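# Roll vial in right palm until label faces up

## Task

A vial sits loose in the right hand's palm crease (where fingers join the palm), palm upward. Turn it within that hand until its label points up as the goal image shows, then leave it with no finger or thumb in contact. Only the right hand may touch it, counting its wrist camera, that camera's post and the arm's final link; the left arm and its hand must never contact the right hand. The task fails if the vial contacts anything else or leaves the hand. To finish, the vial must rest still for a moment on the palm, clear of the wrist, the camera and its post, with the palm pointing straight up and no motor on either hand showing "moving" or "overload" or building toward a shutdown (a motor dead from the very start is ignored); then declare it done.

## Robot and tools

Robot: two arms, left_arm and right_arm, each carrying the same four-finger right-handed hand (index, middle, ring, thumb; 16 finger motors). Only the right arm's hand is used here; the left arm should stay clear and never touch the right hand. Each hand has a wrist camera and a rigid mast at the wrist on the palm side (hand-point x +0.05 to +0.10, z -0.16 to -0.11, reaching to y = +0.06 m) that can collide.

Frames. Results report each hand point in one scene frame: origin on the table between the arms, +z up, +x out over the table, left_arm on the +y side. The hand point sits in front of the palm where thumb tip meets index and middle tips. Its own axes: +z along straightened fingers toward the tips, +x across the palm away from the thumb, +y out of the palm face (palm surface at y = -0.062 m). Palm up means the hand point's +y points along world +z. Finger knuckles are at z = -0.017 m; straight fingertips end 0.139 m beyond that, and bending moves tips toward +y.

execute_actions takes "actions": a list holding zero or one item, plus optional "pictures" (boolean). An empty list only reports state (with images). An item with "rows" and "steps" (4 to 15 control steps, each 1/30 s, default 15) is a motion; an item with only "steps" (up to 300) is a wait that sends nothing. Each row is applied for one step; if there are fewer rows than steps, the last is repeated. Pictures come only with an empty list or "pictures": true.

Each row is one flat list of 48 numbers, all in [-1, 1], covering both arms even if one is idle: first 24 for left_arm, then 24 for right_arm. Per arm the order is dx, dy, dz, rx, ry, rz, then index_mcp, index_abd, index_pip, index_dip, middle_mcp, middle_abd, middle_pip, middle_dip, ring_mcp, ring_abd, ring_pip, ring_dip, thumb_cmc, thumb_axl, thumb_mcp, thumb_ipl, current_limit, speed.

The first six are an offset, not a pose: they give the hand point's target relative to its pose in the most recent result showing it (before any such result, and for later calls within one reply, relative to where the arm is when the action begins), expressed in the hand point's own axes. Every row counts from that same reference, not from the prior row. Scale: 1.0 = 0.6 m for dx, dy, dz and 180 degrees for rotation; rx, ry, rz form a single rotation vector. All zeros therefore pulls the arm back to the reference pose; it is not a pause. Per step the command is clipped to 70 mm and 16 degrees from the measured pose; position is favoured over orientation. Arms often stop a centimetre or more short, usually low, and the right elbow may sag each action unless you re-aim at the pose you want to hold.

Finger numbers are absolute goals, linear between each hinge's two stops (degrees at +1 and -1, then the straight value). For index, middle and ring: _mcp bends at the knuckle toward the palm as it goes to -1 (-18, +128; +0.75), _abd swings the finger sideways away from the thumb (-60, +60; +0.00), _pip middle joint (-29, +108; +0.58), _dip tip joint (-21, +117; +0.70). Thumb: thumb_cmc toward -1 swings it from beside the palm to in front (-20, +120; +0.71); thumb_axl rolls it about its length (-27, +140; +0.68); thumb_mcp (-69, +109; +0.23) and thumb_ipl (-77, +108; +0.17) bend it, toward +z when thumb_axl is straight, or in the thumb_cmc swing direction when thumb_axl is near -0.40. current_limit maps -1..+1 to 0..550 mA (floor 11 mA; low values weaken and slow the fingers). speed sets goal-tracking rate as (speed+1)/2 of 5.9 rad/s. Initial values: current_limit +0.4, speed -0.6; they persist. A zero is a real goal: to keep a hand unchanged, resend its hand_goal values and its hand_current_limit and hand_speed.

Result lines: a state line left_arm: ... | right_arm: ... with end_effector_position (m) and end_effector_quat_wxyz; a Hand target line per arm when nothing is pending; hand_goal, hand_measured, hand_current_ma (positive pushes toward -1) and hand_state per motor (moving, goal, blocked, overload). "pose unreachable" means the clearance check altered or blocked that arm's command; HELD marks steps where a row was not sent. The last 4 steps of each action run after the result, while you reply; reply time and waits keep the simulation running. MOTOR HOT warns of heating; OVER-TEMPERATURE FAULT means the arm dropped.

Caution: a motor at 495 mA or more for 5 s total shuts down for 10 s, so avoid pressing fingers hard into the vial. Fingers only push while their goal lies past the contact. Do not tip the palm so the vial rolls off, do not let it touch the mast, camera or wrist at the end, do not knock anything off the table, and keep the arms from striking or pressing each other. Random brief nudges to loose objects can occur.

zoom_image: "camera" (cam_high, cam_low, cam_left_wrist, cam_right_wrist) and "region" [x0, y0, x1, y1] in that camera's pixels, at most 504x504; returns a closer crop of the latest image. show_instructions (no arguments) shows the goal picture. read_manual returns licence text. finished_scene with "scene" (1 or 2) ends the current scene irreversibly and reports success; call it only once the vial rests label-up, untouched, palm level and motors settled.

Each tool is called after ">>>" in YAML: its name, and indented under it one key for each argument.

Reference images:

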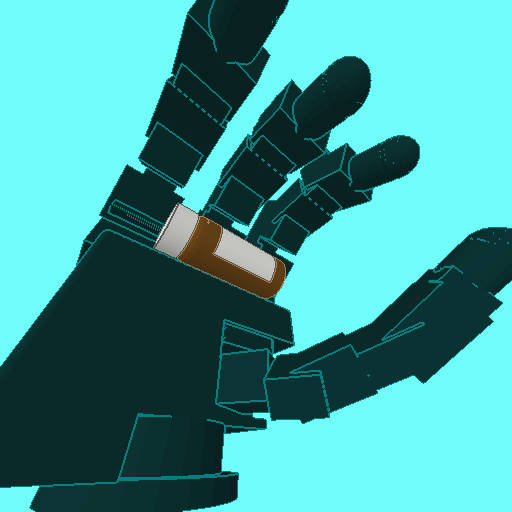

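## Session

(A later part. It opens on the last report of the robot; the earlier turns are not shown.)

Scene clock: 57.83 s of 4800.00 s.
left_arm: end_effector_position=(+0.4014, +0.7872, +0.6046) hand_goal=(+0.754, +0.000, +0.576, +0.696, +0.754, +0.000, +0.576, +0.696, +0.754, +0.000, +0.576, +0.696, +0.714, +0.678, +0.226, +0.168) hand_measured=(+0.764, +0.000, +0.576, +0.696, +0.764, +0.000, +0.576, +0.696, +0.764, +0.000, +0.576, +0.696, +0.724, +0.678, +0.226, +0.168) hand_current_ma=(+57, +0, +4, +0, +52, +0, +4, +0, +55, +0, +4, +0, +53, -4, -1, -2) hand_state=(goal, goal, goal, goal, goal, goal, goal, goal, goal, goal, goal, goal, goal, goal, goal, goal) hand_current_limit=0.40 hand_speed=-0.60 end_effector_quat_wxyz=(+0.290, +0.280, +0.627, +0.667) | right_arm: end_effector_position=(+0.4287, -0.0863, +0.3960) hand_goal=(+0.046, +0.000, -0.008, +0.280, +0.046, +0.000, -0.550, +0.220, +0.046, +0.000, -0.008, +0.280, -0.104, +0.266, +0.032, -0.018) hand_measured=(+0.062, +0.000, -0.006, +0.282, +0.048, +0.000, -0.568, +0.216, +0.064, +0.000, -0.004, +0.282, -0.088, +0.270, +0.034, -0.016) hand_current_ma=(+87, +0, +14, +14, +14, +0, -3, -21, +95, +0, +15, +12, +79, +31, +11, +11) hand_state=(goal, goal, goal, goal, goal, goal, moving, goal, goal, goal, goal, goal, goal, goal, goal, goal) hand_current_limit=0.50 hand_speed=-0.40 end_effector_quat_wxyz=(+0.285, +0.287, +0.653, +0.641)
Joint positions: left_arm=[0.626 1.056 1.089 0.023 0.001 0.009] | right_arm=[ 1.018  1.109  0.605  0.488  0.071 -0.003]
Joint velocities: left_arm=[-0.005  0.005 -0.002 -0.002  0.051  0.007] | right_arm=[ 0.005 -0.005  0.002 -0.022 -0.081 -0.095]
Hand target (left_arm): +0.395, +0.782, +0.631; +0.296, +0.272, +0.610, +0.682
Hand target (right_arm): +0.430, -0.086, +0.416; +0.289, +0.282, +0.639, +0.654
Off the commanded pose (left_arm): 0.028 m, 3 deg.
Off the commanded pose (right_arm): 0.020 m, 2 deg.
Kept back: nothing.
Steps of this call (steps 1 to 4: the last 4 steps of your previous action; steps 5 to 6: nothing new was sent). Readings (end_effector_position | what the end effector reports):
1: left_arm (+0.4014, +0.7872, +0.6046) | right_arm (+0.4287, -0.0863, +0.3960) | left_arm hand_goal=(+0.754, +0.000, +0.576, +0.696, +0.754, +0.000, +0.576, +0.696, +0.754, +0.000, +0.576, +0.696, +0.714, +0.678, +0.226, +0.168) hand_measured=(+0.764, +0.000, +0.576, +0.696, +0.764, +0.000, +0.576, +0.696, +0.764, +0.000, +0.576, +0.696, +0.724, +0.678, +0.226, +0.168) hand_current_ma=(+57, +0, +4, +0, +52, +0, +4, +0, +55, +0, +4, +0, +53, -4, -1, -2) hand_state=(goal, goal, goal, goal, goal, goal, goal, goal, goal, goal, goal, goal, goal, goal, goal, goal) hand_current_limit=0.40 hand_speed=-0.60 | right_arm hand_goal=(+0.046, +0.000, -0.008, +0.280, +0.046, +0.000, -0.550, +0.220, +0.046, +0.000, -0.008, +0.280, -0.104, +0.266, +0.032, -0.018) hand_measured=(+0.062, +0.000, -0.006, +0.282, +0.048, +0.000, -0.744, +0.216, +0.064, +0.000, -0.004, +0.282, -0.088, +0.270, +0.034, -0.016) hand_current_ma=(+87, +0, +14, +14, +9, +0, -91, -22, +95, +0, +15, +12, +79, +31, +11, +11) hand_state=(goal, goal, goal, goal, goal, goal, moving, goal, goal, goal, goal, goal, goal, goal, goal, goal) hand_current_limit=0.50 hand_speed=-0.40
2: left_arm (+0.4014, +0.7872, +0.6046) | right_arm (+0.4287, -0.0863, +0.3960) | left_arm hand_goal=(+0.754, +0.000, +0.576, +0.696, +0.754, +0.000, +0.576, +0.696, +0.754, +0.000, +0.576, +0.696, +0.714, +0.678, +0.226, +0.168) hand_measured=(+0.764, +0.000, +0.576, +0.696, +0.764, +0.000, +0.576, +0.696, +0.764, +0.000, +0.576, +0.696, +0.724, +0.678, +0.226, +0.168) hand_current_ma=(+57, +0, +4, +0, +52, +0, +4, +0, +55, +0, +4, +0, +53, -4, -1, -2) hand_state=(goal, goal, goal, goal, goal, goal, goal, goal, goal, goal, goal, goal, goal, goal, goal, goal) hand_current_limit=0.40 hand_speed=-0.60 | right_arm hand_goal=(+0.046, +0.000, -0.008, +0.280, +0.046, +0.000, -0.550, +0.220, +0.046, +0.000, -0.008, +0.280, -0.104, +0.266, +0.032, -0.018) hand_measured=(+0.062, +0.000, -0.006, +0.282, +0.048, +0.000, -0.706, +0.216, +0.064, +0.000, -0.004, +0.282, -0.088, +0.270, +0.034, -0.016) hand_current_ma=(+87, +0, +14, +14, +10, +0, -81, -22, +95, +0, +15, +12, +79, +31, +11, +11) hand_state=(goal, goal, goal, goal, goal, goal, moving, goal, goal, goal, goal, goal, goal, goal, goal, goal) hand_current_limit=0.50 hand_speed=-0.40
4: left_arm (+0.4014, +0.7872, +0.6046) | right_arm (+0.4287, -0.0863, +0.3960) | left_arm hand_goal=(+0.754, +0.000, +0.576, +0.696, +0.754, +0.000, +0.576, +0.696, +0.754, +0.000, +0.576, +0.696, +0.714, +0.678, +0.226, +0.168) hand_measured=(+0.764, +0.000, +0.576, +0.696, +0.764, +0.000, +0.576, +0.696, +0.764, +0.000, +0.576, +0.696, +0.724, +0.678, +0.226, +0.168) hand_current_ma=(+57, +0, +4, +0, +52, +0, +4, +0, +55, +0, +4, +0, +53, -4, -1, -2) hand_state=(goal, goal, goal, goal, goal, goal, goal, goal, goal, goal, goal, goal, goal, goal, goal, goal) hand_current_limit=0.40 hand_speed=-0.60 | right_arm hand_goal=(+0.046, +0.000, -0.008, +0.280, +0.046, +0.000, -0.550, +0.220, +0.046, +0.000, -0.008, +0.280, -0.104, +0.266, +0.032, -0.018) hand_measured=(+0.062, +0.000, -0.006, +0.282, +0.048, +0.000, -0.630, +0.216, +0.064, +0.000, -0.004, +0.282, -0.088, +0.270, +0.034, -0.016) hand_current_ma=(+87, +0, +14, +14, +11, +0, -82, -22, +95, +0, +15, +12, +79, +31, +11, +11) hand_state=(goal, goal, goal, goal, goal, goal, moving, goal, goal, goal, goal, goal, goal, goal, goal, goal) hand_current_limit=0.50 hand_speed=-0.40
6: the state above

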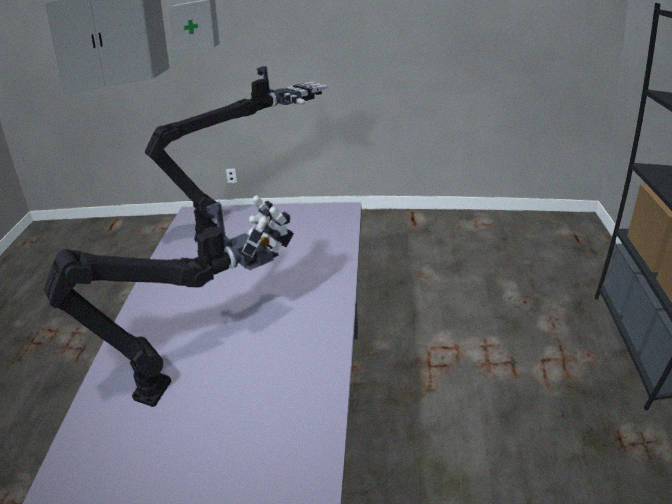

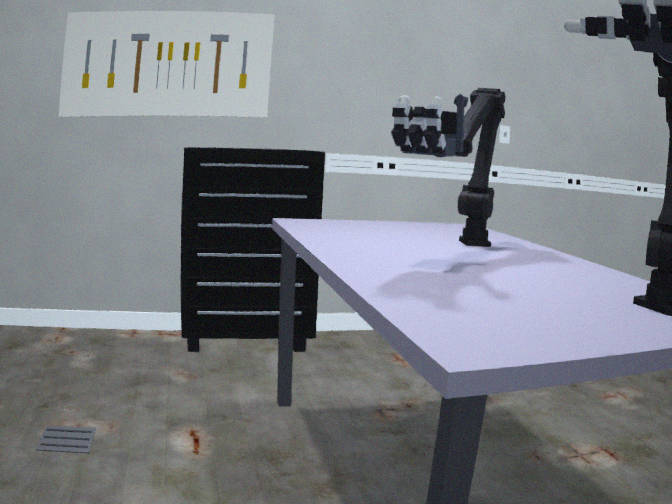

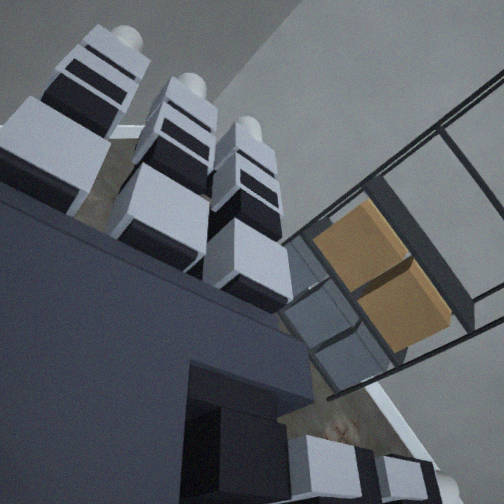

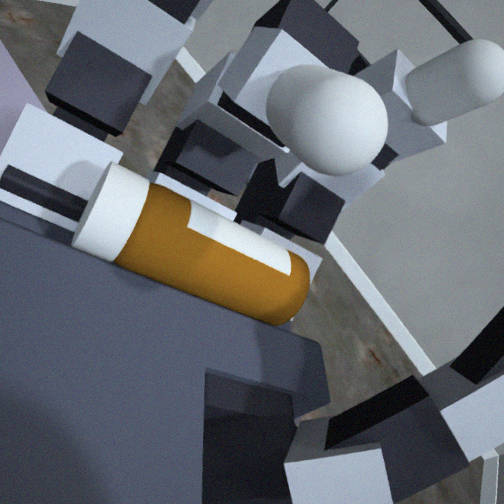

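>>> execute_actions:
  actions:
    - {"rows":[[0,0.0463,-0.0099,-0.0162,0,0,0.754,0,0.576,0.696,0.754,0,0.576,0.696,0.754,0,0.576,0.696,0.714,0.678,0.226,0.168,0.4,-0.6,0,0.0333,0.0025,-0.0125,0,0.001,0.046,0,-0.008,0.28,0.046,0,-0.57,-0.55,0.046,0,-0.008,0.28,-0.104,0.266,0.032,-0.018,0.5,-0.4]],"steps":15}

>>> execute_actions:
  actions:
    - {"rows":[[0,0.0463,-0.0099,-0.0162,0,0,0.754,0,0.576,0.696,0.754,0,0.576,0.696,0.754,0,0.576,0.696,0.714,0.678,0.226,0.168,0.4,-0.6,0,0.0333,0.0025,-0.0125,0,0.001,0.046,0,-0.008,0.28,0.046,0,-0.59,-0.55,0.046,0,-0.008,0.28,-0.104,0.266,0.032,-0.018,0.5,-0.4]],"steps":8}

>>> execute_actions:
  actions:
    - {"rows":[[0,0.0463,-0.0099,-0.0162,0,0,0.754,0,0.576,0.696,0.754,0,0.576,0.696,0.754,0,0.576,0.696,0.714,0.678,0.226,0.168,0.4,-0.6,0,0.0333,0.0025,-0.0125,0,0.001,0.046,0,-0.008,0.28,-0.08,0,-0.735,-0.395,0.046,0,-0.008,0.28,-0.104,0.266,0.032,-0.018,0,-0.8]],"steps":12}

>>> execute_actions:
  actions:
    - {"steps":7}
  pictures: true

Scene clock: 60.17 s of 4800.00 s.
left_arm: end_effector_position=(+0.4014, +0.7872, +0.6046) hand_goal=(+0.754, +0.000, +0.576, +0.696, +0.754, +0.000, +0.576, +0.696, +0.754, +0.000, +0.576, +0.696, +0.714, +0.678, +0.226, +0.168) hand_measured=(+0.764, +0.000, +0.576, +0.696, +0.764, +0.000, +0.576, +0.696, +0.764, +0.000, +0.576, +0.696, +0.724, +0.678, +0.226, +0.168) hand_current_ma=(+57, +0, +4, +0, +52, +0, +4, +0, +55, +0, +4, +0, +53, -4, -1, -2) hand_state=(goal, goal, goal, goal, goal, goal, goal, goal, goal, goal, goal, goal, goal, goal, goal, goal) hand_current_limit=0.40 hand_speed=-0.60 end_effector_quat_wxyz=(+0.290, +0.280, +0.627, +0.667) | right_arm: end_effector_position=(+0.4287, -0.0863, +0.3960) hand_goal=(+0.046, +0.000, -0.008, +0.280, +0.046, +0.000, -0.570, -0.550, +0.046, +0.000, -0.008, +0.280, -0.104, +0.266, +0.032, -0.018) hand_measured=(+0.062, +0.000, -0.006, +0.282, +0.048, +0.000, -0.570, -0.130, +0.064, +0.000, -0.004, +0.282, -0.088, +0.270, +0.034, -0.016) hand_current_ma=(+87, +0, +14, +14, +13, +0, +3, +68, +95, +0, +15, +12, +79, +31, +11, +11) hand_state=(goal, goal, goal, goal, goal, goal, goal, moving, goal, goal, goal, goal, goal, goal, goal, goal) hand_current_limit=0.50 hand_speed=-0.40 end_effector_quat_wxyz=(+0.285, +0.287, +0.653, +0.641)
Joint positions: left_arm=[0.626 1.056 1.089 0.023 0.001 0.009] | right_arm=[ 1.018  1.109  0.605  0.488  0.071 -0.003]
Joint velocities: left_arm=[-0.015 -0.005  0.002 -0.002  0.007  0.007] | right_arm=[-0.015  0.005 -0.002 -0.027 -0.022  0.051]
Steps of this call (steps 1 to 59: nothing new was sent; steps 60 to 70: the first 11 steps of this action). Readings (end_effector_position | what the end effector reports):
60: left_arm (+0.4014, +0.7872, +0.6046) | right_arm (+0.4287, -0.0863, +0.3960) | left_arm hand_goal=(+0.754, +0.000, +0.576, +0.696, +0.754, +0.000, +0.576, +0.696, +0.754, +0.000, +0.576, +0.696, +0.714, +0.678, +0.226, +0.168) hand_measured=(+0.764, +0.000, +0.576, +0.696, +0.764, +0.000, +0.576, +0.696, +0.764, +0.000, +0.576, +0.696, +0.724, +0.678, +0.226, +0.168) hand_current_ma=(+57, +0, +4, +0, +52, +0, +4, +0, +55, +0, +4, +0, +53, -4, -1, -2) hand_state=(goal, goal, goal, goal, goal, goal, goal, goal, goal, goal, goal, goal, goal, goal, goal, goal) hand_current_limit=0.40 hand_speed=-0.60 | right_arm hand_goal=(+0.046, +0.000, -0.008, +0.280, +0.046, +0.000, -0.570, -0.550, +0.046, +0.000, -0.008, +0.280, -0.104, +0.266, +0.032, -0.018) hand_measured=(+0.062, +0.000, -0.006, +0.282, +0.048, +0.000, -0.556, +0.216, +0.064, +0.000, -0.004, +0.282, -0.088, +0.270, +0.034, -0.016) hand_current_ma=(+87, +0, +14, +14, +13, +0, -34, -22, +95, +0, +15, +12, +79, +31, +11, +11) hand_state=(goal, goal, goal, goal, goal, goal, moving, moving, goal, goal, goal, goal, goal, goal, goal, goal) hand_current_limit=0.50 hand_speed=-0.40
61: left_arm (+0.4014, +0.7872, +0.6046) | right_arm (+0.4287, -0.0863, +0.3960) | left_arm hand_goal=(+0.754, +0.000, +0.576, +0.696, +0.754, +0.000, +0.576, +0.696, +0.754, +0.000, +0.576, +0.696, +0.714, +0.678, +0.226, +0.168) hand_measured=(+0.764, +0.000, +0.576, +0.696, +0.764, +0.000, +0.576, +0.696, +0.764, +0.000, +0.576, +0.696, +0.724, +0.678, +0.226, +0.168) hand_current_ma=(+57, +0, +4, +0, +52, +0, +4, +0, +55, +0, +4, +0, +53, -4, -1, -2) hand_state=(goal, goal, goal, goal, goal, goal, goal, goal, goal, goal, goal, goal, goal, goal, goal, goal) hand_current_limit=0.40 hand_speed=-0.60 | right_arm hand_goal=(+0.046, +0.000, -0.008, +0.280, +0.046, +0.000, -0.570, -0.550, +0.046, +0.000, -0.008, +0.280, -0.104, +0.266, +0.032, -0.018) hand_measured=(+0.062, +0.000, -0.006, +0.282, +0.048, +0.000, -0.558, +0.212, +0.064, +0.000, -0.004, +0.282, -0.088, +0.270, +0.034, -0.016) hand_current_ma=(+87, +0, +14, +14, +14, +0, +40, +123, +95, +0, +15, +12, +79, +31, +11, +11) hand_state=(goal, goal, goal, goal, goal, goal, moving, moving, goal, goal, goal, goal, goal, goal, goal, goal) hand_current_limit=0.50 hand_speed=-0.40
63: left_arm (+0.4014, +0.7872, +0.6046) | right_arm (+0.4287, -0.0863, +0.3960) | left_arm hand_goal=(+0.754, +0.000, +0.576, +0.696, +0.754, +0.000, +0.576, +0.696, +0.754, +0.000, +0.576, +0.696, +0.714, +0.678, +0.226, +0.168) hand_measured=(+0.764, +0.000, +0.576, +0.696, +0.764, +0.000, +0.576, +0.696, +0.764, +0.000, +0.576, +0.696, +0.724, +0.678, +0.226, +0.168) hand_current_ma=(+57, +0, +4, +0, +52, +0, +4, +0, +55, +0, +4, +0, +53, -4, -1, -2) hand_state=(goal, goal, goal, goal, goal, goal, goal, goal, goal, goal, goal, goal, goal, goal, goal, goal) hand_current_limit=0.40 hand_speed=-0.60 | right_arm hand_goal=(+0.046, +0.000, -0.008, +0.280, +0.046, +0.000, -0.570, -0.550, +0.046, +0.000, -0.008, +0.280, -0.104, +0.266, +0.032, -0.018) hand_measured=(+0.062, +0.000, -0.006, +0.282, +0.048, +0.000, -0.568, +0.150, +0.064, +0.000, -0.004, +0.282, -0.088, +0.270, +0.034, -0.016) hand_current_ma=(+87, +0, +14, +14, +13, +0, -2, +67, +95, +0, +15, +12, +79, +31, +11, +11) hand_state=(goal, goal, goal, goal, goal, goal, moving, moving, goal, goal, goal, goal, goal, goal, goal, goal) hand_current_limit=0.50 hand_speed=-0.40
67: left_arm (+0.4014, +0.7872, +0.6046) | right_arm (+0.4287, -0.0863, +0.3960) | left_arm hand_goal=(+0.754, +0.000, +0.576, +0.696, +0.754, +0.000, +0.576, +0.696, +0.754, +0.000, +0.576, +0.696, +0.714, +0.678, +0.226, +0.168) hand_measured=(+0.764, +0.000, +0.576, +0.696, +0.764, +0.000, +0.576, +0.696, +0.764, +0.000, +0.576, +0.696, +0.724, +0.678, +0.226, +0.168) hand_current_ma=(+57, +0, +4, +0, +52, +0, +4, +0, +55, +0, +4, +0, +53, -4, -1, -2) hand_state=(goal, goal, goal, goal, goal, goal, goal, goal, goal, goal, goal, goal, goal, goal, goal, goal) hand_current_limit=0.40 hand_speed=-0.60 | right_arm hand_goal=(+0.046, +0.000, -0.008, +0.280, +0.046, +0.000, -0.570, -0.550, +0.046, +0.000, -0.008, +0.280, -0.104, +0.266, +0.032, -0.018) hand_measured=(+0.062, +0.000, -0.006, +0.282, +0.048, +0.000, -0.570, -0.010, +0.064, +0.000, -0.004, +0.282, -0.088, +0.270, +0.034, -0.016) hand_current_ma=(+87, +0, +14, +14, +13, +0, +3, +66, +95, +0, +15, +12, +79, +31, +11, +11) hand_state=(goal, goal, goal, goal, goal, goal, goal, moving, goal, goal, goal, goal, goal, goal, goal, goal) hand_current_limit=0.50 hand_speed=-0.40
70: the state above

Scene clock: 60.43 s of 4800.00 s.
left_arm: end_effector_position=(+0.4014, +0.7872, +0.6046) hand_goal=(+0.754, +0.000, +0.576, +0.696, +0.754, +0.000, +0.576, +0.696, +0.754, +0.000, +0.576, +0.696, +0.714, +0.678, +0.226, +0.168) hand_measured=(+0.764, +0.000, +0.576, +0.696, +0.764, +0.000, +0.576, +0.696, +0.764, +0.000, +0.576, +0.696, +0.724, +0.678, +0.226, +0.168) hand_current_ma=(+57, +0, +4, +0, +52, +0, +4, +0, +55, +0, +4, +0, +53, -4, -1, -2) hand_state=(goal, goal, goal, goal, goal, goal, goal, goal, goal, goal, goal, goal, goal, goal, goal, goal) hand_current_limit=0.40 hand_speed=-0.60 end_effector_quat_wxyz=(+0.290, +0.280, +0.627, +0.667) | right_arm: end_effector_position=(+0.4287, -0.0863, +0.3960) hand_goal=(+0.046, +0.000, -0.008, +0.280, +0.046, +0.000, -0.590, -0.550, +0.046, +0.000, -0.008, +0.280, -0.104, +0.266, +0.032, -0.018) hand_measured=(+0.062, +0.000, -0.006, +0.282, +0.048, +0.000, -0.588, -0.452, +0.064, +0.000, -0.004, +0.282, -0.088, +0.270, +0.034, -0.016) hand_current_ma=(+87, +0, +14, +14, +13, +0, -2, +67, +95, +0, +15, +12, +79, +31, +11, +11) hand_state=(goal, goal, goal, goal, goal, goal, moving, moving, goal, goal, goal, goal, goal, goal, goal, goal) hand_current_limit=0.50 hand_speed=-0.40 end_effector_quat_wxyz=(+0.285, +0.287, +0.653, +0.641)
Joint positions: left_arm=[0.626 1.056 1.089 0.023 0.001 0.009] | right_arm=[ 1.018  1.109  0.605  0.488  0.071 -0.003]
Joint velocities: left_arm=[-0.015 -0.005 -0.007 -0.012  0.037 -0.066] | right_arm=[ 0.005 -0.005 -0.017 -0.017  0.037  0.051]
Off your previous action's commanded pose (left_arm): 0.028 m, 3 deg at its last step (step 4 of this call).
Off your previous action's commanded pose (right_arm): 0.020 m, 2 deg at its last step (step 4 of this call).
Steps of this call (steps 1 to 4: the last 4 steps of your previous action; steps 5 to 8: the first 4 steps of this action, its rows measured from where the robot was after step 4). Readings (end_effector_position | what the end effector reports):
4: left_arm (+0.4014, +0.7872, +0.6046) | right_arm (+0.4287, -0.0863, +0.3960) | left_arm hand_goal=(+0.754, +0.000, +0.576, +0.696, +0.754, +0.000, +0.576, +0.696, +0.754, +0.000, +0.576, +0.696, +0.714, +0.678, +0.226, +0.168) hand_measured=(+0.764, +0.000, +0.576, +0.696, +0.764, +0.000, +0.576, +0.696, +0.764, +0.000, +0.576, +0.696, +0.724, +0.678, +0.226, +0.168) hand_current_ma=(+57, +0, +4, +0, +52, +0, +4, +0, +55, +0, +4, +0, +53, -4, -1, -2) hand_state=(goal, goal, goal, goal, goal, goal, goal, goal, goal, goal, goal, goal, goal, goal, goal, goal) hand_current_limit=0.40 hand_speed=-0.60 | right_arm hand_goal=(+0.046, +0.000, -0.008, +0.280, +0.046, +0.000, -0.570, -0.550, +0.046, +0.000, -0.008, +0.280, -0.104, +0.266, +0.032, -0.018) hand_measured=(+0.062, +0.000, -0.006, +0.282, +0.048, +0.000, -0.570, -0.292, +0.064, +0.000, -0.004, +0.282, -0.088, +0.270, +0.034, -0.016) hand_current_ma=(+87, +0, +14, +14, +13, +0, +3, +67, +95, +0, +15, +12, +79, +31, +11, +11) hand_state=(goal, goal, goal, goal, goal, goal, goal, moving, goal, goal, goal, goal, goal, goal, goal, goal) hand_current_limit=0.50 hand_speed=-0.40
5: left_arm (+0.4014, +0.7872, +0.6046) | right_arm (+0.4287, -0.0863, +0.3960) | left_arm hand_goal=(+0.754, +0.000, +0.576, +0.696, +0.754, +0.000, +0.576, +0.696, +0.754, +0.000, +0.576, +0.696, +0.714, +0.678, +0.226, +0.168) hand_measured=(+0.764, +0.000, +0.576, +0.696, +0.764, +0.000, +0.576, +0.696, +0.764, +0.000, +0.576, +0.696, +0.724, +0.678, +0.226, +0.168) hand_current_ma=(+57, +0, +4, +0, +52, +0, +4, +0, +55, +0, +4, +0, +53, -4, -1, -2) hand_state=(goal, goal, goal, goal, goal, goal, goal, goal, goal, goal, goal, goal, goal, goal, goal, goal) hand_current_limit=0.40 hand_speed=-0.60 | right_arm hand_goal=(+0.046, +0.000, -0.008, +0.280, +0.046, +0.000, -0.590, -0.550, +0.046, +0.000, -0.008, +0.280, -0.104, +0.266, +0.032, -0.018) hand_measured=(+0.062, +0.000, -0.006, +0.282, +0.048, +0.000, -0.570, -0.332, +0.064, +0.000, -0.004, +0.282, -0.088, +0.270, +0.034, -0.016) hand_current_ma=(+87, +0, +14, +14, +13, +0, +3, +67, +95, +0, +15, +12, +79, +31, +11, +11) hand_state=(goal, goal, goal, goal, goal, goal, moving, moving, goal, goal, goal, goal, goal, goal, goal, goal) hand_current_limit=0.50 hand_speed=-0.40
6: left_arm (+0.4014, +0.7872, +0.6046) | right_arm (+0.4287, -0.0863, +0.3960) | left_arm hand_goal=(+0.754, +0.000, +0.576, +0.696, +0.754, +0.000, +0.576, +0.696, +0.754, +0.000, +0.576, +0.696, +0.714, +0.678, +0.226, +0.168) hand_measured=(+0.764, +0.000, +0.576, +0.696, +0.764, +0.000, +0.576, +0.696, +0.764, +0.000, +0.576, +0.696, +0.724, +0.678, +0.226, +0.168) hand_current_ma=(+57, +0, +4, +0, +52, +0, +4, +0, +55, +0, +4, +0, +53, -4, -1, -2) hand_state=(goal, goal, goal, goal, goal, goal, goal, goal, goal, goal, goal, goal, goal, goal, goal, goal) hand_current_limit=0.40 hand_speed=-0.60 | right_arm hand_goal=(+0.046, +0.000, -0.008, +0.280, +0.046, +0.000, -0.590, -0.550, +0.046, +0.000, -0.008, +0.280, -0.104, +0.266, +0.032, -0.018) hand_measured=(+0.062, +0.000, -0.006, +0.282, +0.048, +0.000, -0.570, -0.372, +0.064, +0.000, -0.004, +0.282, -0.088, +0.270, +0.034, -0.016) hand_current_ma=(+87, +0, +14, +14, +14, +0, +51, +68, +95, +0, +15, +12, +79, +31, +11, +11) hand_state=(goal, goal, goal, goal, goal, goal, moving, moving, goal, goal, goal, goal, goal, goal, goal, goal) hand_current_limit=0.50 hand_speed=-0.40
8: the state above

Scene clock: 60.83 s of 4800.00 s.
left_arm: end_effector_position=(+0.4014, +0.7872, +0.6046) hand_goal=(+0.754, +0.000, +0.576, +0.696, +0.754, +0.000, +0.576, +0.696, +0.754, +0.000, +0.576, +0.696, +0.714, +0.678, +0.226, +0.168) hand_measured=(+0.764, +0.000, +0.576, +0.696, +0.764, +0.000, +0.576, +0.696, +0.764, +0.000, +0.576, +0.696, +0.724, +0.678, +0.226, +0.168) hand_current_ma=(+57, +0, +4, +0, +52, +0, +4, +0, +55, +0, +4, +0, +53, -4, -1, -2) hand_state=(goal, goal, goal, goal, goal, goal, goal, goal, goal, goal, goal, goal, goal, goal, goal, goal) hand_current_limit=0.40 hand_speed=-0.60 end_effector_quat_wxyz=(+0.290, +0.280, +0.627, +0.667) | right_arm: end_effector_position=(+0.4287, -0.0863, +0.3960) hand_goal=(+0.046, +0.000, -0.008, +0.280, -0.080, +0.000, -0.734, -0.394, +0.046, +0.000, -0.008, +0.280, -0.104, +0.266, +0.032, -0.018) hand_measured=(+0.062, +0.000, -0.006, +0.282, -0.012, +0.000, -0.654, -0.458, +0.064, +0.000, -0.004, +0.282, -0.088, +0.270, +0.034, -0.016) hand_current_ma=(+87, +0, +14, +14, +166, +0, +174, -4, +95, +0, +15, +12, +79, +31, +11, +11) hand_state=(goal, goal, goal, goal, moving, goal, moving, moving, goal, goal, goal, goal, goal, goal, goal, goal) hand_current_limit=0.00 hand_speed=-0.80 end_effector_quat_wxyz=(+0.285, +0.287, +0.653, +0.641)
Joint positions: left_arm=[0.626 1.056 1.089 0.023 0.001 0.009] | right_arm=[ 1.018  1.109  0.605  0.488  0.071 -0.003]
Joint velocities: left_arm=[-0.005 -0.005 -0.022 -0.017 -0.007 -0.007] | right_arm=[-0.005 -0.005  0.002 -0.022 -0.066 -0.037]
Off your previous action's commanded pose (left_arm): 0.028 m, 3 deg at its last step (step 4 of this call).
Off your previous action's commanded pose (right_arm): 0.020 m, 2 deg at its last step (step 4 of this call).
Steps of this call (steps 1 to 4: the last 4 steps of your previous action; steps 5 to 12: the first 8 steps of this action, its rows measured from where the robot was after step 4). Readings (end_effector_position | what the end effector reports):
4: left_arm (+0.4014, +0.7872, +0.6046) | right_arm (+0.4287, -0.0863, +0.3960) | left_arm hand_goal=(+0.754, +0.000, +0.576, +0.696, +0.754, +0.000, +0.576, +0.696, +0.754, +0.000, +0.576, +0.696, +0.714, +0.678, +0.226, +0.168) hand_measured=(+0.764, +0.000, +0.576, +0.696, +0.764, +0.000, +0.576, +0.696, +0.764, +0.000, +0.576, +0.696, +0.724, +0.678, +0.226, +0.168) hand_current_ma=(+57, +0, +4, +0, +52, +0, +4, +0, +55, +0, +4, +0, +53, -4, -1, -2) hand_state=(goal, goal, goal, goal, goal, goal, goal, goal, goal, goal, goal, goal, goal, goal, goal, goal) hand_current_limit=0.40 hand_speed=-0.60 | right_arm hand_goal=(+0.046, +0.000, -0.008, +0.280, +0.046, +0.000, -0.590, -0.550, +0.046, +0.000, -0.008, +0.280, -0.104, +0.266, +0.032, -0.018) hand_measured=(+0.062, +0.000, -0.006, +0.282, +0.048, +0.000, -0.590, -0.546, +0.064, +0.000, -0.004, +0.282, -0.088, +0.270, +0.034, -0.016) hand_current_ma=(+87, +0, +14, +14, +13, +0, +4, +7, +95, +0, +15, +12, +79, +31, +11, +11) hand_state=(goal, goal, goal, goal, goal, goal, goal, moving, goal, goal, goal, goal, goal, goal, goal, goal) hand_current_limit=0.50 hand_speed=-0.40
5: left_arm (+0.4014, +0.7872, +0.6046) | right_arm (+0.4287, -0.0863, +0.3960) | left_arm hand_goal=(+0.754, +0.000, +0.576, +0.696, +0.754, +0.000, +0.576, +0.696, +0.754, +0.000, +0.576, +0.696, +0.714, +0.678, +0.226, +0.168) hand_measured=(+0.764, +0.000, +0.576, +0.696, +0.764, +0.000, +0.576, +0.696, +0.764, +0.000, +0.576, +0.696, +0.724, +0.678, +0.226, +0.168) hand_current_ma=(+57, +0, +4, +0, +52, +0, +4, +0, +55, +0, +4, +0, +53, -4, -1, -2) hand_state=(goal, goal, goal, goal, goal, goal, goal, goal, goal, goal, goal, goal, goal, goal, goal, goal) hand_current_limit=0.40 hand_speed=-0.60 | right_arm hand_goal=(+0.046, +0.000, -0.008, +0.280, -0.080, +0.000, -0.734, -0.394, +0.046, +0.000, -0.008, +0.280, -0.104, +0.266, +0.032, -0.018) hand_measured=(+0.062, +0.000, -0.006, +0.282, +0.048, +0.000, -0.590, -0.548, +0.064, +0.000, -0.004, +0.282, -0.088, +0.270, +0.034, -0.016) hand_current_ma=(+87, +0, +14, +14, +13, +0, +4, +11, +95, +0, +15, +12, +79, +31, +11, +11) hand_state=(goal, goal, goal, goal, moving, goal, moving, moving, goal, goal, goal, goal, goal, goal, goal, goal) hand_current_limit=0.00 hand_speed=-0.80
6: left_arm (+0.4014, +0.7872, +0.6046) | right_arm (+0.4287, -0.0863, +0.3960) | left_arm hand_goal=(+0.754, +0.000, +0.576, +0.696, +0.754, +0.000, +0.576, +0.696, +0.754, +0.000, +0.576, +0.696, +0.714, +0.678, +0.226, +0.168) hand_measured=(+0.764, +0.000, +0.576, +0.696, +0.764, +0.000, +0.576, +0.696, +0.764, +0.000, +0.576, +0.696, +0.724, +0.678, +0.226, +0.168) hand_current_ma=(+57, +0, +4, +0, +52, +0, +4, +0, +55, +0, +4, +0, +53, -4, -1, -2) hand_state=(goal, goal, goal, goal, goal, goal, goal, goal, goal, goal, goal, goal, goal, goal, goal, goal) hand_current_limit=0.40 hand_speed=-0.60 | right_arm hand_goal=(+0.046, +0.000, -0.008, +0.280, -0.080, +0.000, -0.734, -0.394, +0.046, +0.000, -0.008, +0.280, -0.104, +0.266, +0.032, -0.018) hand_measured=(+0.062, +0.000, -0.006, +0.282, +0.048, +0.000, -0.590, -0.546, +0.064, +0.000, -0.004, +0.282, -0.088, +0.270, +0.034, -0.016) hand_current_ma=(+87, +0, +14, +14, +90, +0, +43, -49, +95, +0, +15, +12, +79, +31, +11, +11) hand_state=(goal, goal, goal, goal, moving, goal, moving, moving, goal, goal, goal, goal, goal, goal, goal, goal) hand_current_limit=0.00 hand_speed=-0.80
8: left_arm (+0.4014, +0.7872, +0.6046) | right_arm (+0.4287, -0.0863, +0.3960) | left_arm hand_goal=(+0.754, +0.000, +0.576, +0.696, +0.754, +0.000, +0.576, +0.696, +0.754, +0.000, +0.576, +0.696, +0.714, +0.678, +0.226, +0.168) hand_measured=(+0.764, +0.000, +0.576, +0.696, +0.764, +0.000, +0.576, +0.696, +0.764, +0.000, +0.576, +0.696, +0.724, +0.678, +0.226, +0.168) hand_current_ma=(+57, +0, +4, +0, +52, +0, +4, +0, +55, +0, +4, +0, +53, -4, -1, -2) hand_state=(goal, goal, goal, goal, goal, goal, goal, goal, goal, goal, goal, goal, goal, goal, goal, goal) hand_current_limit=0.40 hand_speed=-0.60 | right_arm hand_goal=(+0.046, +0.000, -0.008, +0.280, -0.080, +0.000, -0.734, -0.394, +0.046, +0.000, -0.008, +0.280, -0.104, +0.266, +0.032, -0.018) hand_measured=(+0.062, +0.000, -0.006, +0.282, +0.036, +0.000, -0.610, -0.526, +0.064, +0.000, -0.004, +0.282, -0.088, +0.270, +0.034, -0.016) hand_current_ma=(+87, +0, +14, +14, +141, +0, +94, -30, +95, +0, +15, +12, +79, +31, +11, +11) hand_state=(goal, goal, goal, goal, moving, goal, moving, moving, goal, goal, goal, goal, goal, goal, goal, goal) hand_current_limit=0.00 hand_speed=-0.80
12: the state above

Scene clock: 61.07 s of 4800.00 s.
left_arm: end_effector_position=(+0.4014, +0.7872, +0.6046) hand_goal=(+0.754, +0.000, +0.576, +0.696, +0.754, +0.000, +0.576, +0.696, +0.754, +0.000, +0.576, +0.696, +0.714, +0.678, +0.226, +0.168) hand_measured=(+0.764, +0.000, +0.576, +0.696, +0.764, +0.000, +0.576, +0.696, +0.764, +0.000, +0.576, +0.696, +0.724, +0.678, +0.226, +0.168) hand_current_ma=(+57, +0, +4, +0, +52, +0, +4, +0, +55, +0, +4, +0, +53, -4, -1, -2) hand_state=(goal, goal, goal, goal, goal, goal, goal, goal, goal, goal, goal, goal, goal, goal, goal, goal) hand_current_limit=0.40 hand_speed=-0.60 end_effector_quat_wxyz=(+0.290, +0.280, +0.627, +0.667) | right_arm: end_effector_position=(+0.4287, -0.0863, +0.3960) hand_goal=(+0.046, +0.000, -0.008, +0.280, -0.080, +0.000, -0.734, -0.394, +0.046, +0.000, -0.008, +0.280, -0.104, +0.266, +0.032, -0.018) hand_measured=(+0.062, +0.000, -0.006, +0.282, -0.054, +0.000, -0.704, -0.390, +0.064, +0.000, -0.004, +0.282, -0.088, +0.270, +0.034, -0.016) hand_current_ma=(+87, +0, +14, +14, +141, +0, +155, +18, +95, +0, +15, +12, +79, +31, +11, +11) hand_state=(goal, goal, goal, goal, blocked, goal, blocked, goal, goal, goal, goal, goal, goal, goal, goal, goal) hand_current_limit=0.00 hand_speed=-0.80 end_effector_quat_wxyz=(+0.285, +0.287, +0.653, +0.641)
Joint positions: left_arm=[0.626 1.056 1.089 0.023 0.001 0.009] | right_arm=[ 1.018  1.109  0.605  0.488  0.071 -0.003]
Joint velocities: left_arm=[-0.005 -0.015 -0.002 -0.017 -0.066 -0.037] | right_arm=[-0.005 -0.024  0.007 -0.012  0.037  0.037]
Hand target (left_arm): +0.395, +0.782, +0.631; +0.296, +0.272, +0.610, +0.682
Hand target (right_arm): +0.430, -0.086, +0.416; +0.289, +0.282, +0.639, +0.654
Off the commanded pose (left_arm): 0.028 m, 3 deg.
Off the commanded pose (right_arm): 0.020 m, 2 deg.
Kept back: nothing.
Steps of this call (steps 1 to 4: the last 4 steps of your previous action; steps 5 to 7: nothing new was sent). Readings (end_effector_position | what the end effector reports):
1: left_arm (+0.4014, +0.7872, +0.6046) | right_arm (+0.4287, -0.0863, +0.3960) | left_arm hand_goal=(+0.754, +0.000, +0.576, +0.696, +0.754, +0.000, +0.576, +0.696, +0.754, +0.000, +0.576, +0.696, +0.714, +0.678, +0.226, +0.168) hand_measured=(+0.764, +0.000, +0.576, +0.696, +0.764, +0.000, +0.576, +0.696, +0.764, +0.000, +0.576, +0.696, +0.724, +0.678, +0.226, +0.168) hand_current_ma=(+57, +0, +4, +0, +52, +0, +4, +0, +55, +0, +4, +0, +53, -4, -1, -2) hand_state=(goal, goal, goal, goal, goal, goal, goal, goal, goal, goal, goal, goal, goal, goal, goal, goal) hand_current_limit=0.40 hand_speed=-0.60 | right_arm hand_goal=(+0.046, +0.000, -0.008, +0.280, -0.080, +0.000, -0.734, -0.394, +0.046, +0.000, -0.008, +0.280, -0.104, +0.266, +0.032, -0.018) hand_measured=(+0.062, +0.000, -0.006, +0.282, -0.024, +0.000, -0.666, -0.440, +0.064, +0.000, -0.004, +0.282, -0.088, +0.270, +0.034, -0.016) hand_current_ma=(+87, +0, +14, +14, +170, +0, +175, -6, +95, +0, +15, +12, +79, +31, +11, +11) hand_state=(goal, goal, goal, goal, moving, goal, moving, moving, goal, goal, goal, goal, goal, goal, goal, goal) hand_current_limit=0.00 hand_speed=-0.80
2: left_arm (+0.4014, +0.7872, +0.6046) | right_arm (+0.4287, -0.0863, +0.3960) | left_arm hand_goal=(+0.754, +0.000, +0.576, +0.696, +0.754, +0.000, +0.576, +0.696, +0.754, +0.000, +0.576, +0.696, +0.714, +0.678, +0.226, +0.168) hand_measured=(+0.764, +0.000, +0.576, +0.696, +0.764, +0.000, +0.576, +0.696, +0.764, +0.000, +0.576, +0.696, +0.724, +0.678, +0.226, +0.168) hand_current_ma=(+57, +0, +4, +0, +52, +0, +4, +0, +55, +0, +4, +0, +53, -4, -1, -2) hand_state=(goal, goal, goal, goal, goal, goal, goal, goal, goal, goal, goal, goal, goal, goal, goal, goal) hand_current_limit=0.40 hand_speed=-0.60 | right_arm hand_goal=(+0.046, +0.000, -0.008, +0.280, -0.080, +0.000, -0.734, -0.394, +0.046, +0.000, -0.008, +0.280, -0.104, +0.266, +0.032, -0.018) hand_measured=(+0.062, +0.000, -0.006, +0.282, -0.036, +0.000, -0.678, -0.424, +0.064, +0.000, -0.004, +0.282, -0.088, +0.270, +0.034, -0.016) hand_current_ma=(+87, +0, +14, +14, +170, +0, +175, -7, +95, +0, +15, +12, +79, +31, +11, +11) hand_state=(goal, goal, goal, goal, moving, goal, moving, moving, goal, goal, goal, goal, goal, goal, goal, goal) hand_current_limit=0.00 hand_speed=-0.80
4: left_arm (+0.4014, +0.7872, +0.6046) | right_arm (+0.4287, -0.0863, +0.3960) | left_arm hand_goal=(+0.754, +0.000, +0.576, +0.696, +0.754, +0.000, +0.576, +0.696, +0.754, +0.000, +0.576, +0.696, +0.714, +0.678, +0.226, +0.168) hand_measured=(+0.764, +0.000, +0.576, +0.696, +0.764, +0.000, +0.576, +0.696, +0.764, +0.000, +0.576, +0.696, +0.724, +0.678, +0.226, +0.168) hand_current_ma=(+57, +0, +4, +0, +52, +0, +4, +0, +55, +0, +4, +0, +53, -4, -1, -2) hand_state=(goal, goal, goal, goal, goal, goal, goal, goal, goal, goal, goal, goal, goal, goal, goal, goal) hand_current_limit=0.40 hand_speed=-0.60 | right_arm hand_goal=(+0.046, +0.000, -0.008, +0.280, -0.080, +0.000, -0.734, -0.394, +0.046, +0.000, -0.008, +0.280, -0.104, +0.266, +0.032, -0.018) hand_measured=(+0.062, +0.000, -0.006, +0.282, -0.052, +0.000, -0.698, -0.396, +0.064, +0.000, -0.004, +0.282, -0.088, +0.270, +0.034, -0.016) hand_current_ma=(+87, +0, +14, +14, +136, +0, +146, +31, +95, +0, +15, +12, +79, +31, +11, +11) hand_state=(goal, goal, goal, goal, moving, goal, moving, moving, goal, goal, goal, goal, goal, goal, goal, goal) hand_current_limit=0.00 hand_speed=-0.80
7: the state above

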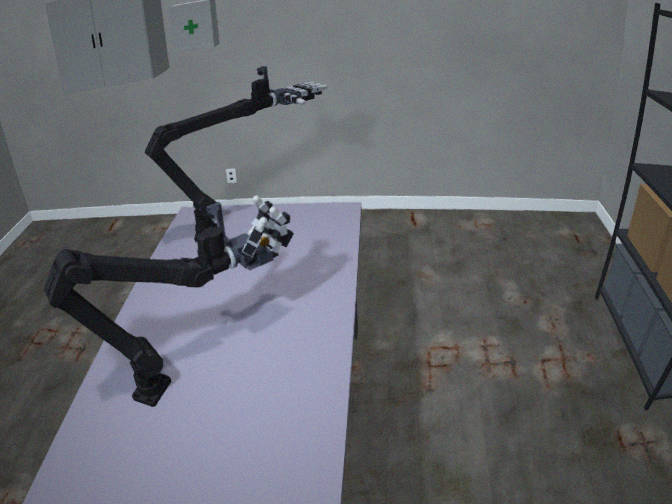

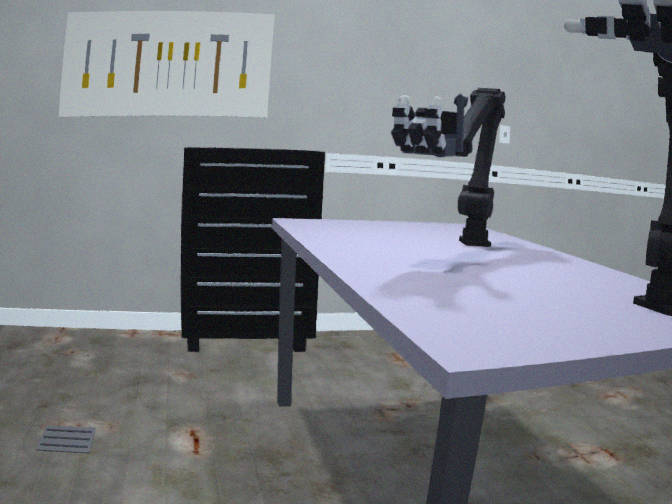

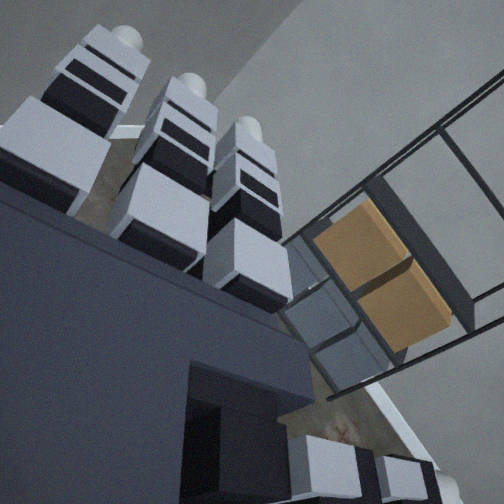

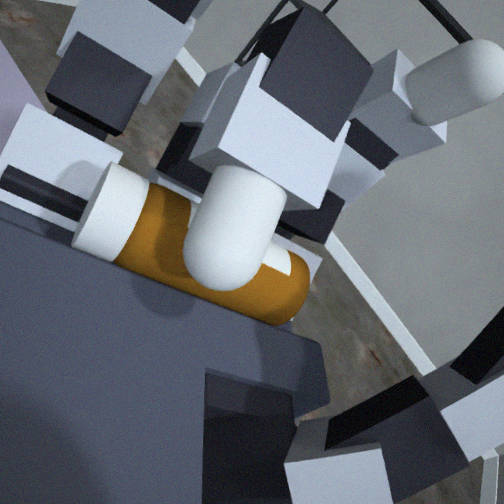

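>>> zoom_image:
  camera: "cam_right_wrist"
  region: [60, 140, 340, 350]

Region (60, 140, 340, 350) of cam_right_wrist's 504x504 image, scaled by 1.800, with more detail than that image has; it fills the top 378 rows of this view, and the rest is white.

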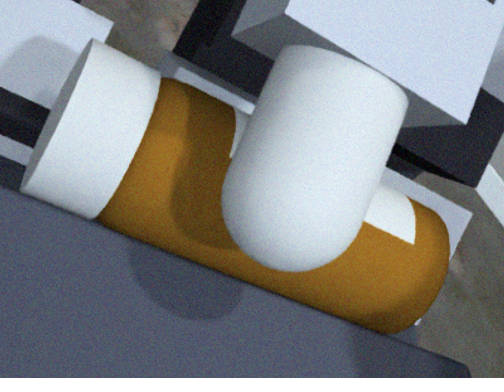

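>>> execute_actions:
  actions:
    - {"rows":[[0,0.0463,-0.0099,-0.0162,0,0,0.754,0,0.576,0.696,0.754,0,0.576,0.696,0.754,0,0.576,0.696,0.714,0.678,0.226,0.168,0.4,-0.6,0,0.0333,0.0025,-0.0125,0,0.001,0.046,0,-0.008,0.28,-0.08,0,-0.87,-0.21,0.046,0,-0.008,0.28,-0.104,0.266,0.032,-0.018,0,-0.8]],"steps":12}

>>> execute_actions:
  actions:
    - {"steps":7}
  pictures: true

>>> zoom_image:
  camera: "cam_right_wrist"
  region: [60, 140, 340, 350]

Scene clock: 61.53 s of 4800.00 s.
left_arm: end_effector_position=(+0.4014, +0.7872, +0.6046) hand_goal=(+0.754, +0.000, +0.576, +0.696, +0.754, +0.000, +0.576, +0.696, +0.754, +0.000, +0.576, +0.696, +0.714, +0.678, +0.226, +0.168) hand_measured=(+0.764, +0.000, +0.576, +0.696, +0.764, +0.000, +0.576, +0.696, +0.764, +0.000, +0.576, +0.696, +0.724, +0.678, +0.226, +0.168) hand_current_ma=(+57, +0, +4, +0, +52, +0, +4, +0, +55, +0, +4, +0, +53, -4, -1, -2) hand_state=(goal, goal, goal, goal, goal, goal, goal, goal, goal, goal, goal, goal, goal, goal, goal, goal) hand_current_limit=0.40 hand_speed=-0.60 end_effector_quat_wxyz=(+0.290, +0.280, +0.627, +0.667) | right_arm: end_effector_position=(+0.4287, -0.0863, +0.3960) hand_goal=(+0.046, +0.000, -0.008, +0.280, -0.080, +0.000, -0.870, -0.210, +0.046, +0.000, -0.008, +0.280, -0.104, +0.266, +0.032, -0.018) hand_measured=(+0.062, +0.000, -0.006, +0.282, -0.056, +0.000, -0.774, -0.300, +0.064, +0.000, -0.004, +0.282, -0.088, +0.270, +0.034, -0.016) hand_current_ma=(+87, +0, +14, +14, +130, +0, +172, -5, +95, +0, +15, +12, +79, +31, +11, +11) hand_state=(goal, goal, goal, goal, blocked, goal, moving, moving, goal, goal, goal, goal, goal, goal, goal, goal) hand_current_limit=0.00 hand_speed=-0.80 end_effector_quat_wxyz=(+0.285, +0.287, +0.653, +0.641)
Joint positions: left_arm=[0.626 1.056 1.089 0.023 0.001 0.009] | right_arm=[ 1.018  1.109  0.605  0.488  0.071 -0.003]
Joint velocities: left_arm=[-0.015 -0.015  0.002  0.007 -0.022 -0.051] | right_arm=[ 0.005  0.005 -0.022 -0.012  0.066  0.007]
Steps of this call (steps 1 to 6: nothing new was sent; steps 7 to 14: the first 8 steps of this action). Readings (end_effector_position | what the end effector reports):
7: left_arm (+0.4014, +0.7872, +0.6046) | right_arm (+0.4287, -0.0863, +0.3960) | left_arm hand_goal=(+0.754, +0.000, +0.576, +0.696, +0.754, +0.000, +0.576, +0.696, +0.754, +0.000, +0.576, +0.696, +0.714, +0.678, +0.226, +0.168) hand_measured=(+0.764, +0.000, +0.576, +0.696, +0.764, +0.000, +0.576, +0.696, +0.764, +0.000, +0.576, +0.696, +0.724, +0.678, +0.226, +0.168) hand_current_ma=(+57, +0, +4, +0, +52, +0, +4, +0, +55, +0, +4, +0, +53, -4, -1, -2) hand_state=(goal, goal, goal, goal, goal, goal, goal, goal, goal, goal, goal, goal, goal, goal, goal, goal) hand_current_limit=0.40 hand_speed=-0.60 | right_arm hand_goal=(+0.046, +0.000, -0.008, +0.280, -0.080, +0.000, -0.870, -0.210, +0.046, +0.000, -0.008, +0.280, -0.104, +0.266, +0.032, -0.018) hand_measured=(+0.062, +0.000, -0.006, +0.282, -0.054, +0.000, -0.704, -0.390, +0.064, +0.000, -0.004, +0.282, -0.088, +0.270, +0.034, -0.016) hand_current_ma=(+87, +0, +14, +14, +141, +0, +156, +18, +95, +0, +15, +12, +79, +31, +11, +11) hand_state=(goal, goal, goal, goal, blocked, goal, moving, moving, goal, goal, goal, goal, goal, goal, goal, goal) hand_current_limit=0.00 hand_speed=-0.80
8: left_arm (+0.4014, +0.7872, +0.6046) | right_arm (+0.4287, -0.0863, +0.3960) | left_arm hand_goal=(+0.754, +0.000, +0.576, +0.696, +0.754, +0.000, +0.576, +0.696, +0.754, +0.000, +0.576, +0.696, +0.714, +0.678, +0.226, +0.168) hand_measured=(+0.764, +0.000, +0.576, +0.696, +0.764, +0.000, +0.576, +0.696, +0.764, +0.000, +0.576, +0.696, +0.724, +0.678, +0.226, +0.168) hand_current_ma=(+57, +0, +4, +0, +52, +0, +4, +0, +55, +0, +4, +0, +53, -4, -1, -2) hand_state=(goal, goal, goal, goal, goal, goal, goal, goal, goal, goal, goal, goal, goal, goal, goal, goal) hand_current_limit=0.40 hand_speed=-0.60 | right_arm hand_goal=(+0.046, +0.000, -0.008, +0.280, -0.080, +0.000, -0.870, -0.210, +0.046, +0.000, -0.008, +0.280, -0.104, +0.266, +0.032, -0.018) hand_measured=(+0.062, +0.000, -0.006, +0.282, -0.054, +0.000, -0.704, -0.390, +0.064, +0.000, -0.004, +0.282, -0.088, +0.270, +0.034, -0.016) hand_current_ma=(+87, +0, +14, +14, +141, +0, +201, -23, +95, +0, +15, +12, +79, +31, +11, +11) hand_state=(goal, goal, goal, goal, blocked, goal, moving, moving, goal, goal, goal, goal, goal, goal, goal, goal) hand_current_limit=0.00 hand_speed=-0.80
10: left_arm (+0.4014, +0.7872, +0.6046) | right_arm (+0.4287, -0.0863, +0.3960) | left_arm hand_goal=(+0.754, +0.000, +0.576, +0.696, +0.754, +0.000, +0.576, +0.696, +0.754, +0.000, +0.576, +0.696, +0.714, +0.678, +0.226, +0.168) hand_measured=(+0.764, +0.000, +0.576, +0.696, +0.764, +0.000, +0.576, +0.696, +0.764, +0.000, +0.576, +0.696, +0.724, +0.678, +0.226, +0.168) hand_current_ma=(+57, +0, +4, +0, +52, +0, +4, +0, +55, +0, +4, +0, +53, -4, -1, -2) hand_state=(goal, goal, goal, goal, goal, goal, goal, goal, goal, goal, goal, goal, goal, goal, goal, goal) hand_current_limit=0.40 hand_speed=-0.60 | right_arm hand_goal=(+0.046, +0.000, -0.008, +0.280, -0.080, +0.000, -0.870, -0.210, +0.046, +0.000, -0.008, +0.280, -0.104, +0.266, +0.032, -0.018) hand_measured=(+0.062, +0.000, -0.006, +0.282, -0.054, +0.000, -0.724, -0.364, +0.064, +0.000, -0.004, +0.282, -0.088, +0.270, +0.034, -0.016) hand_current_ma=(+87, +0, +14, +14, +134, +0, +164, -8, +95, +0, +15, +12, +79, +31, +11, +11) hand_state=(goal, goal, goal, goal, moving, goal, moving, moving, goal, goal, goal, goal, goal, goal, goal, goal) hand_current_limit=0.00 hand_speed=-0.80
14: the state above

Scene clock: 61.77 s of 4800.00 s.
left_arm: end_effector_position=(+0.4014, +0.7872, +0.6046) hand_goal=(+0.754, +0.000, +0.576, +0.696, +0.754, +0.000, +0.576, +0.696, +0.754, +0.000, +0.576, +0.696, +0.714, +0.678, +0.226, +0.168) hand_measured=(+0.764, +0.000, +0.576, +0.696, +0.764, +0.000, +0.576, +0.696, +0.764, +0.000, +0.576, +0.696, +0.724, +0.678, +0.226, +0.168) hand_current_ma=(+57, +0, +4, +0, +52, +0, +4, +0, +55, +0, +4, +0, +53, -4, -1, -2) hand_state=(goal, goal, goal, goal, goal, goal, goal, goal, goal, goal, goal, goal, goal, goal, goal, goal) hand_current_limit=0.40 hand_speed=-0.60 end_effector_quat_wxyz=(+0.290, +0.280, +0.627, +0.667) | right_arm: end_effector_position=(+0.4287, -0.0863, +0.3960) hand_goal=(+0.046, +0.000, -0.008, +0.280, -0.080, +0.000, -0.870, -0.210, +0.046, +0.000, -0.008, +0.280, -0.104, +0.266, +0.032, -0.018) hand_measured=(+0.062, +0.000, -0.006, +0.282, -0.056, +0.000, -0.838, -0.208, +0.064, +0.000, -0.004, +0.282, -0.088, +0.270, +0.034, -0.016) hand_current_ma=(+87, +0, +14, +14, +130, +0, +158, +18, +95, +0, +15, +12, +79, +31, +11, +11) hand_state=(goal, goal, goal, goal, blocked, goal, moving, moving, goal, goal, goal, goal, goal, goal, goal, goal) hand_current_limit=0.00 hand_speed=-0.80 end_effector_quat_wxyz=(+0.285, +0.287, +0.653, +0.641)
Joint positions: left_arm=[0.626 1.056 1.089 0.023 0.001 0.009] | right_arm=[ 1.018  1.109  0.605  0.488  0.071 -0.003]
Joint velocities: left_arm=[-0.005  0.015  0.002  0.007  0.007 -0.066] | right_arm=[ 0.015 -0.005 -0.002 -0.002 -0.037 -0.007]
Hand target (left_arm): +0.395, +0.782, +0.631; +0.296, +0.272, +0.610, +0.682
Hand target (right_arm): +0.430, -0.086, +0.416; +0.289, +0.282, +0.639, +0.654
Off the commanded pose (left_arm): 0.028 m, 3 deg.
Off the commanded pose (right_arm): 0.020 m, 2 deg.
Kept back: nothing.
Steps of this call (steps 1 to 4: the last 4 steps of your previous action; steps 5 to 7: nothing new was sent). Readings (end_effector_position | what the end effector reports):
1: left_arm (+0.4014, +0.7872, +0.6046) | right_arm (+0.4287, -0.0863, +0.3960) | left_arm hand_goal=(+0.754, +0.000, +0.576, +0.696, +0.754, +0.000, +0.576, +0.696, +0.754, +0.000, +0.576, +0.696, +0.714, +0.678, +0.226, +0.168) hand_measured=(+0.764, +0.000, +0.576, +0.696, +0.764, +0.000, +0.576, +0.696, +0.764, +0.000, +0.576, +0.696, +0.724, +0.678, +0.226, +0.168) hand_current_ma=(+57, +0, +4, +0, +52, +0, +4, +0, +55, +0, +4, +0, +53, -4, -1, -2) hand_state=(goal, goal, goal, goal, goal, goal, goal, goal, goal, goal, goal, goal, goal, goal, goal, goal) hand_current_limit=0.40 hand_speed=-0.60 | right_arm hand_goal=(+0.046, +0.000, -0.008, +0.280, -0.080, +0.000, -0.870, -0.210, +0.046, +0.000, -0.008, +0.280, -0.104, +0.266, +0.032, -0.018) hand_measured=(+0.062, +0.000, -0.006, +0.282, -0.056, +0.000, -0.786, -0.284, +0.064, +0.000, -0.004, +0.282, -0.088, +0.270, +0.034, -0.016) hand_current_ma=(+87, +0, +14, +14, +130, +0, +177, -5, +95, +0, +15, +12, +79, +31, +11, +11) hand_state=(goal, goal, goal, goal, blocked, goal, moving, moving, goal, goal, goal, goal, goal, goal, goal, goal) hand_current_limit=0.00 hand_speed=-0.80
2: left_arm (+0.4014, +0.7872, +0.6046) | right_arm (+0.4287, -0.0863, +0.3960) | left_arm hand_goal=(+0.754, +0.000, +0.576, +0.696, +0.754, +0.000, +0.576, +0.696, +0.754, +0.000, +0.576, +0.696, +0.714, +0.678, +0.226, +0.168) hand_measured=(+0.764, +0.000, +0.576, +0.696, +0.764, +0.000, +0.576, +0.696, +0.764, +0.000, +0.576, +0.696, +0.724, +0.678, +0.226, +0.168) hand_current_ma=(+57, +0, +4, +0, +52, +0, +4, +0, +55, +0, +4, +0, +53, -4, -1, -2) hand_state=(goal, goal, goal, goal, goal, goal, goal, goal, goal, goal, goal, goal, goal, goal, goal, goal) hand_current_limit=0.40 hand_speed=-0.60 | right_arm hand_goal=(+0.046, +0.000, -0.008, +0.280, -0.080, +0.000, -0.870, -0.210, +0.046, +0.000, -0.008, +0.280, -0.104, +0.266, +0.032, -0.018) hand_measured=(+0.062, +0.000, -0.006, +0.282, -0.056, +0.000, -0.798, -0.268, +0.064, +0.000, -0.004, +0.282, -0.088, +0.270, +0.034, -0.016) hand_current_ma=(+87, +0, +14, +14, +130, +0, +177, -5, +95, +0, +15, +12, +79, +31, +11, +11) hand_state=(goal, goal, goal, goal, blocked, goal, moving, moving, goal, goal, goal, goal, goal, goal, goal, goal) hand_current_limit=0.00 hand_speed=-0.80
4: left_arm (+0.4014, +0.7872, +0.6046) | right_arm (+0.4287, -0.0863, +0.3960) | left_arm hand_goal=(+0.754, +0.000, +0.576, +0.696, +0.754, +0.000, +0.576, +0.696, +0.754, +0.000, +0.576, +0.696, +0.714, +0.678, +0.226, +0.168) hand_measured=(+0.764, +0.000, +0.576, +0.696, +0.764, +0.000, +0.576, +0.696, +0.764, +0.000, +0.576, +0.696, +0.724, +0.678, +0.226, +0.168) hand_current_ma=(+57, +0, +4, +0, +52, +0, +4, +0, +55, +0, +4, +0, +53, -4, -1, -2) hand_state=(goal, goal, goal, goal, goal, goal, goal, goal, goal, goal, goal, goal, goal, goal, goal, goal) hand_current_limit=0.40 hand_speed=-0.60 | right_arm hand_goal=(+0.046, +0.000, -0.008, +0.280, -0.080, +0.000, -0.870, -0.210, +0.046, +0.000, -0.008, +0.280, -0.104, +0.266, +0.032, -0.018) hand_measured=(+0.062, +0.000, -0.006, +0.282, -0.056, +0.000, -0.820, -0.236, +0.064, +0.000, -0.004, +0.282, -0.088, +0.270, +0.034, -0.016) hand_current_ma=(+87, +0, +14, +14, +130, +0, +179, -6, +95, +0, +15, +12, +79, +31, +11, +11) hand_state=(goal, goal, goal, goal, blocked, goal, moving, moving, goal, goal, goal, goal, goal, goal, goal, goal) hand_current_limit=0.00 hand_speed=-0.80
7: the state above

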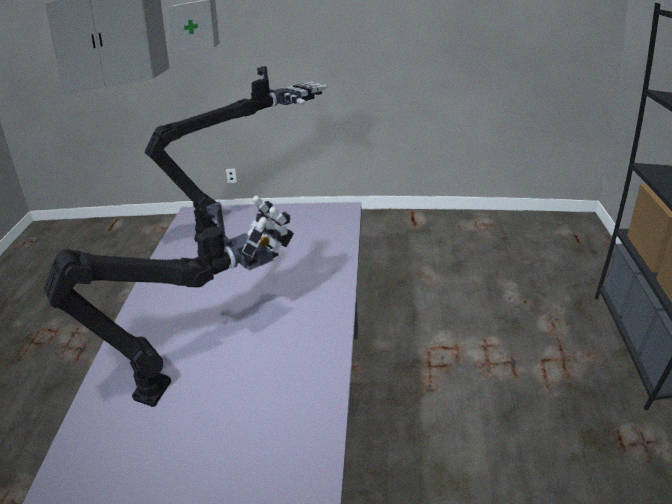

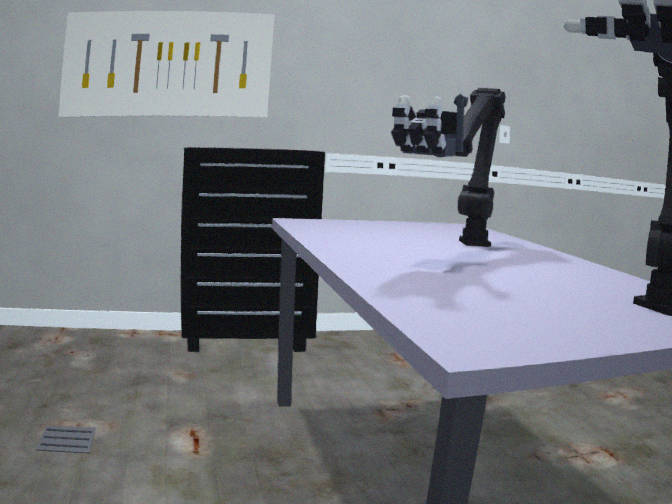

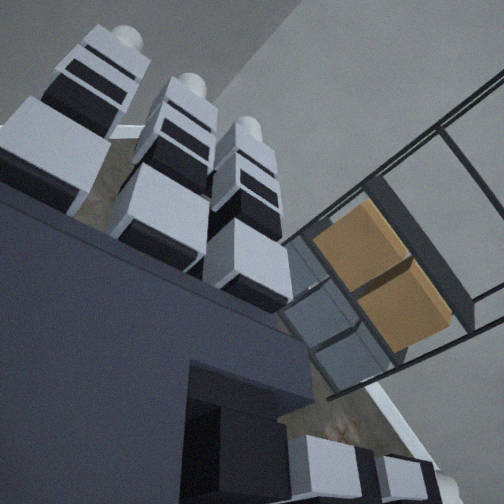

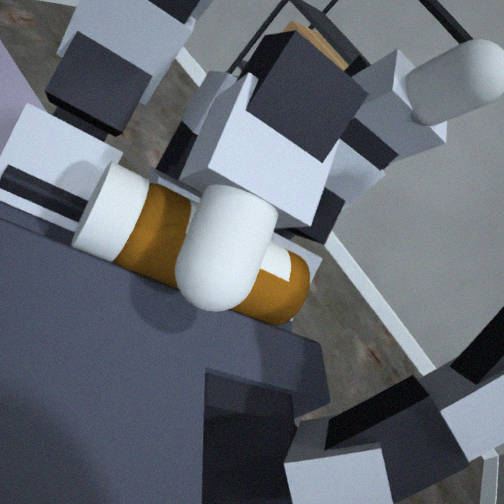

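Region (60, 140, 340, 350) of cam_right_wrist's 504x504 image, scaled by 1.800, with more detail than that image has; it fills the top 378 rows of this view, and the rest is white.

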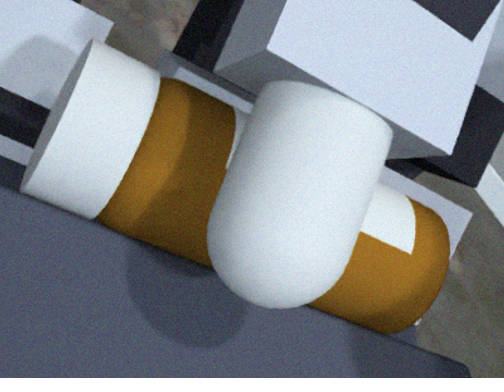

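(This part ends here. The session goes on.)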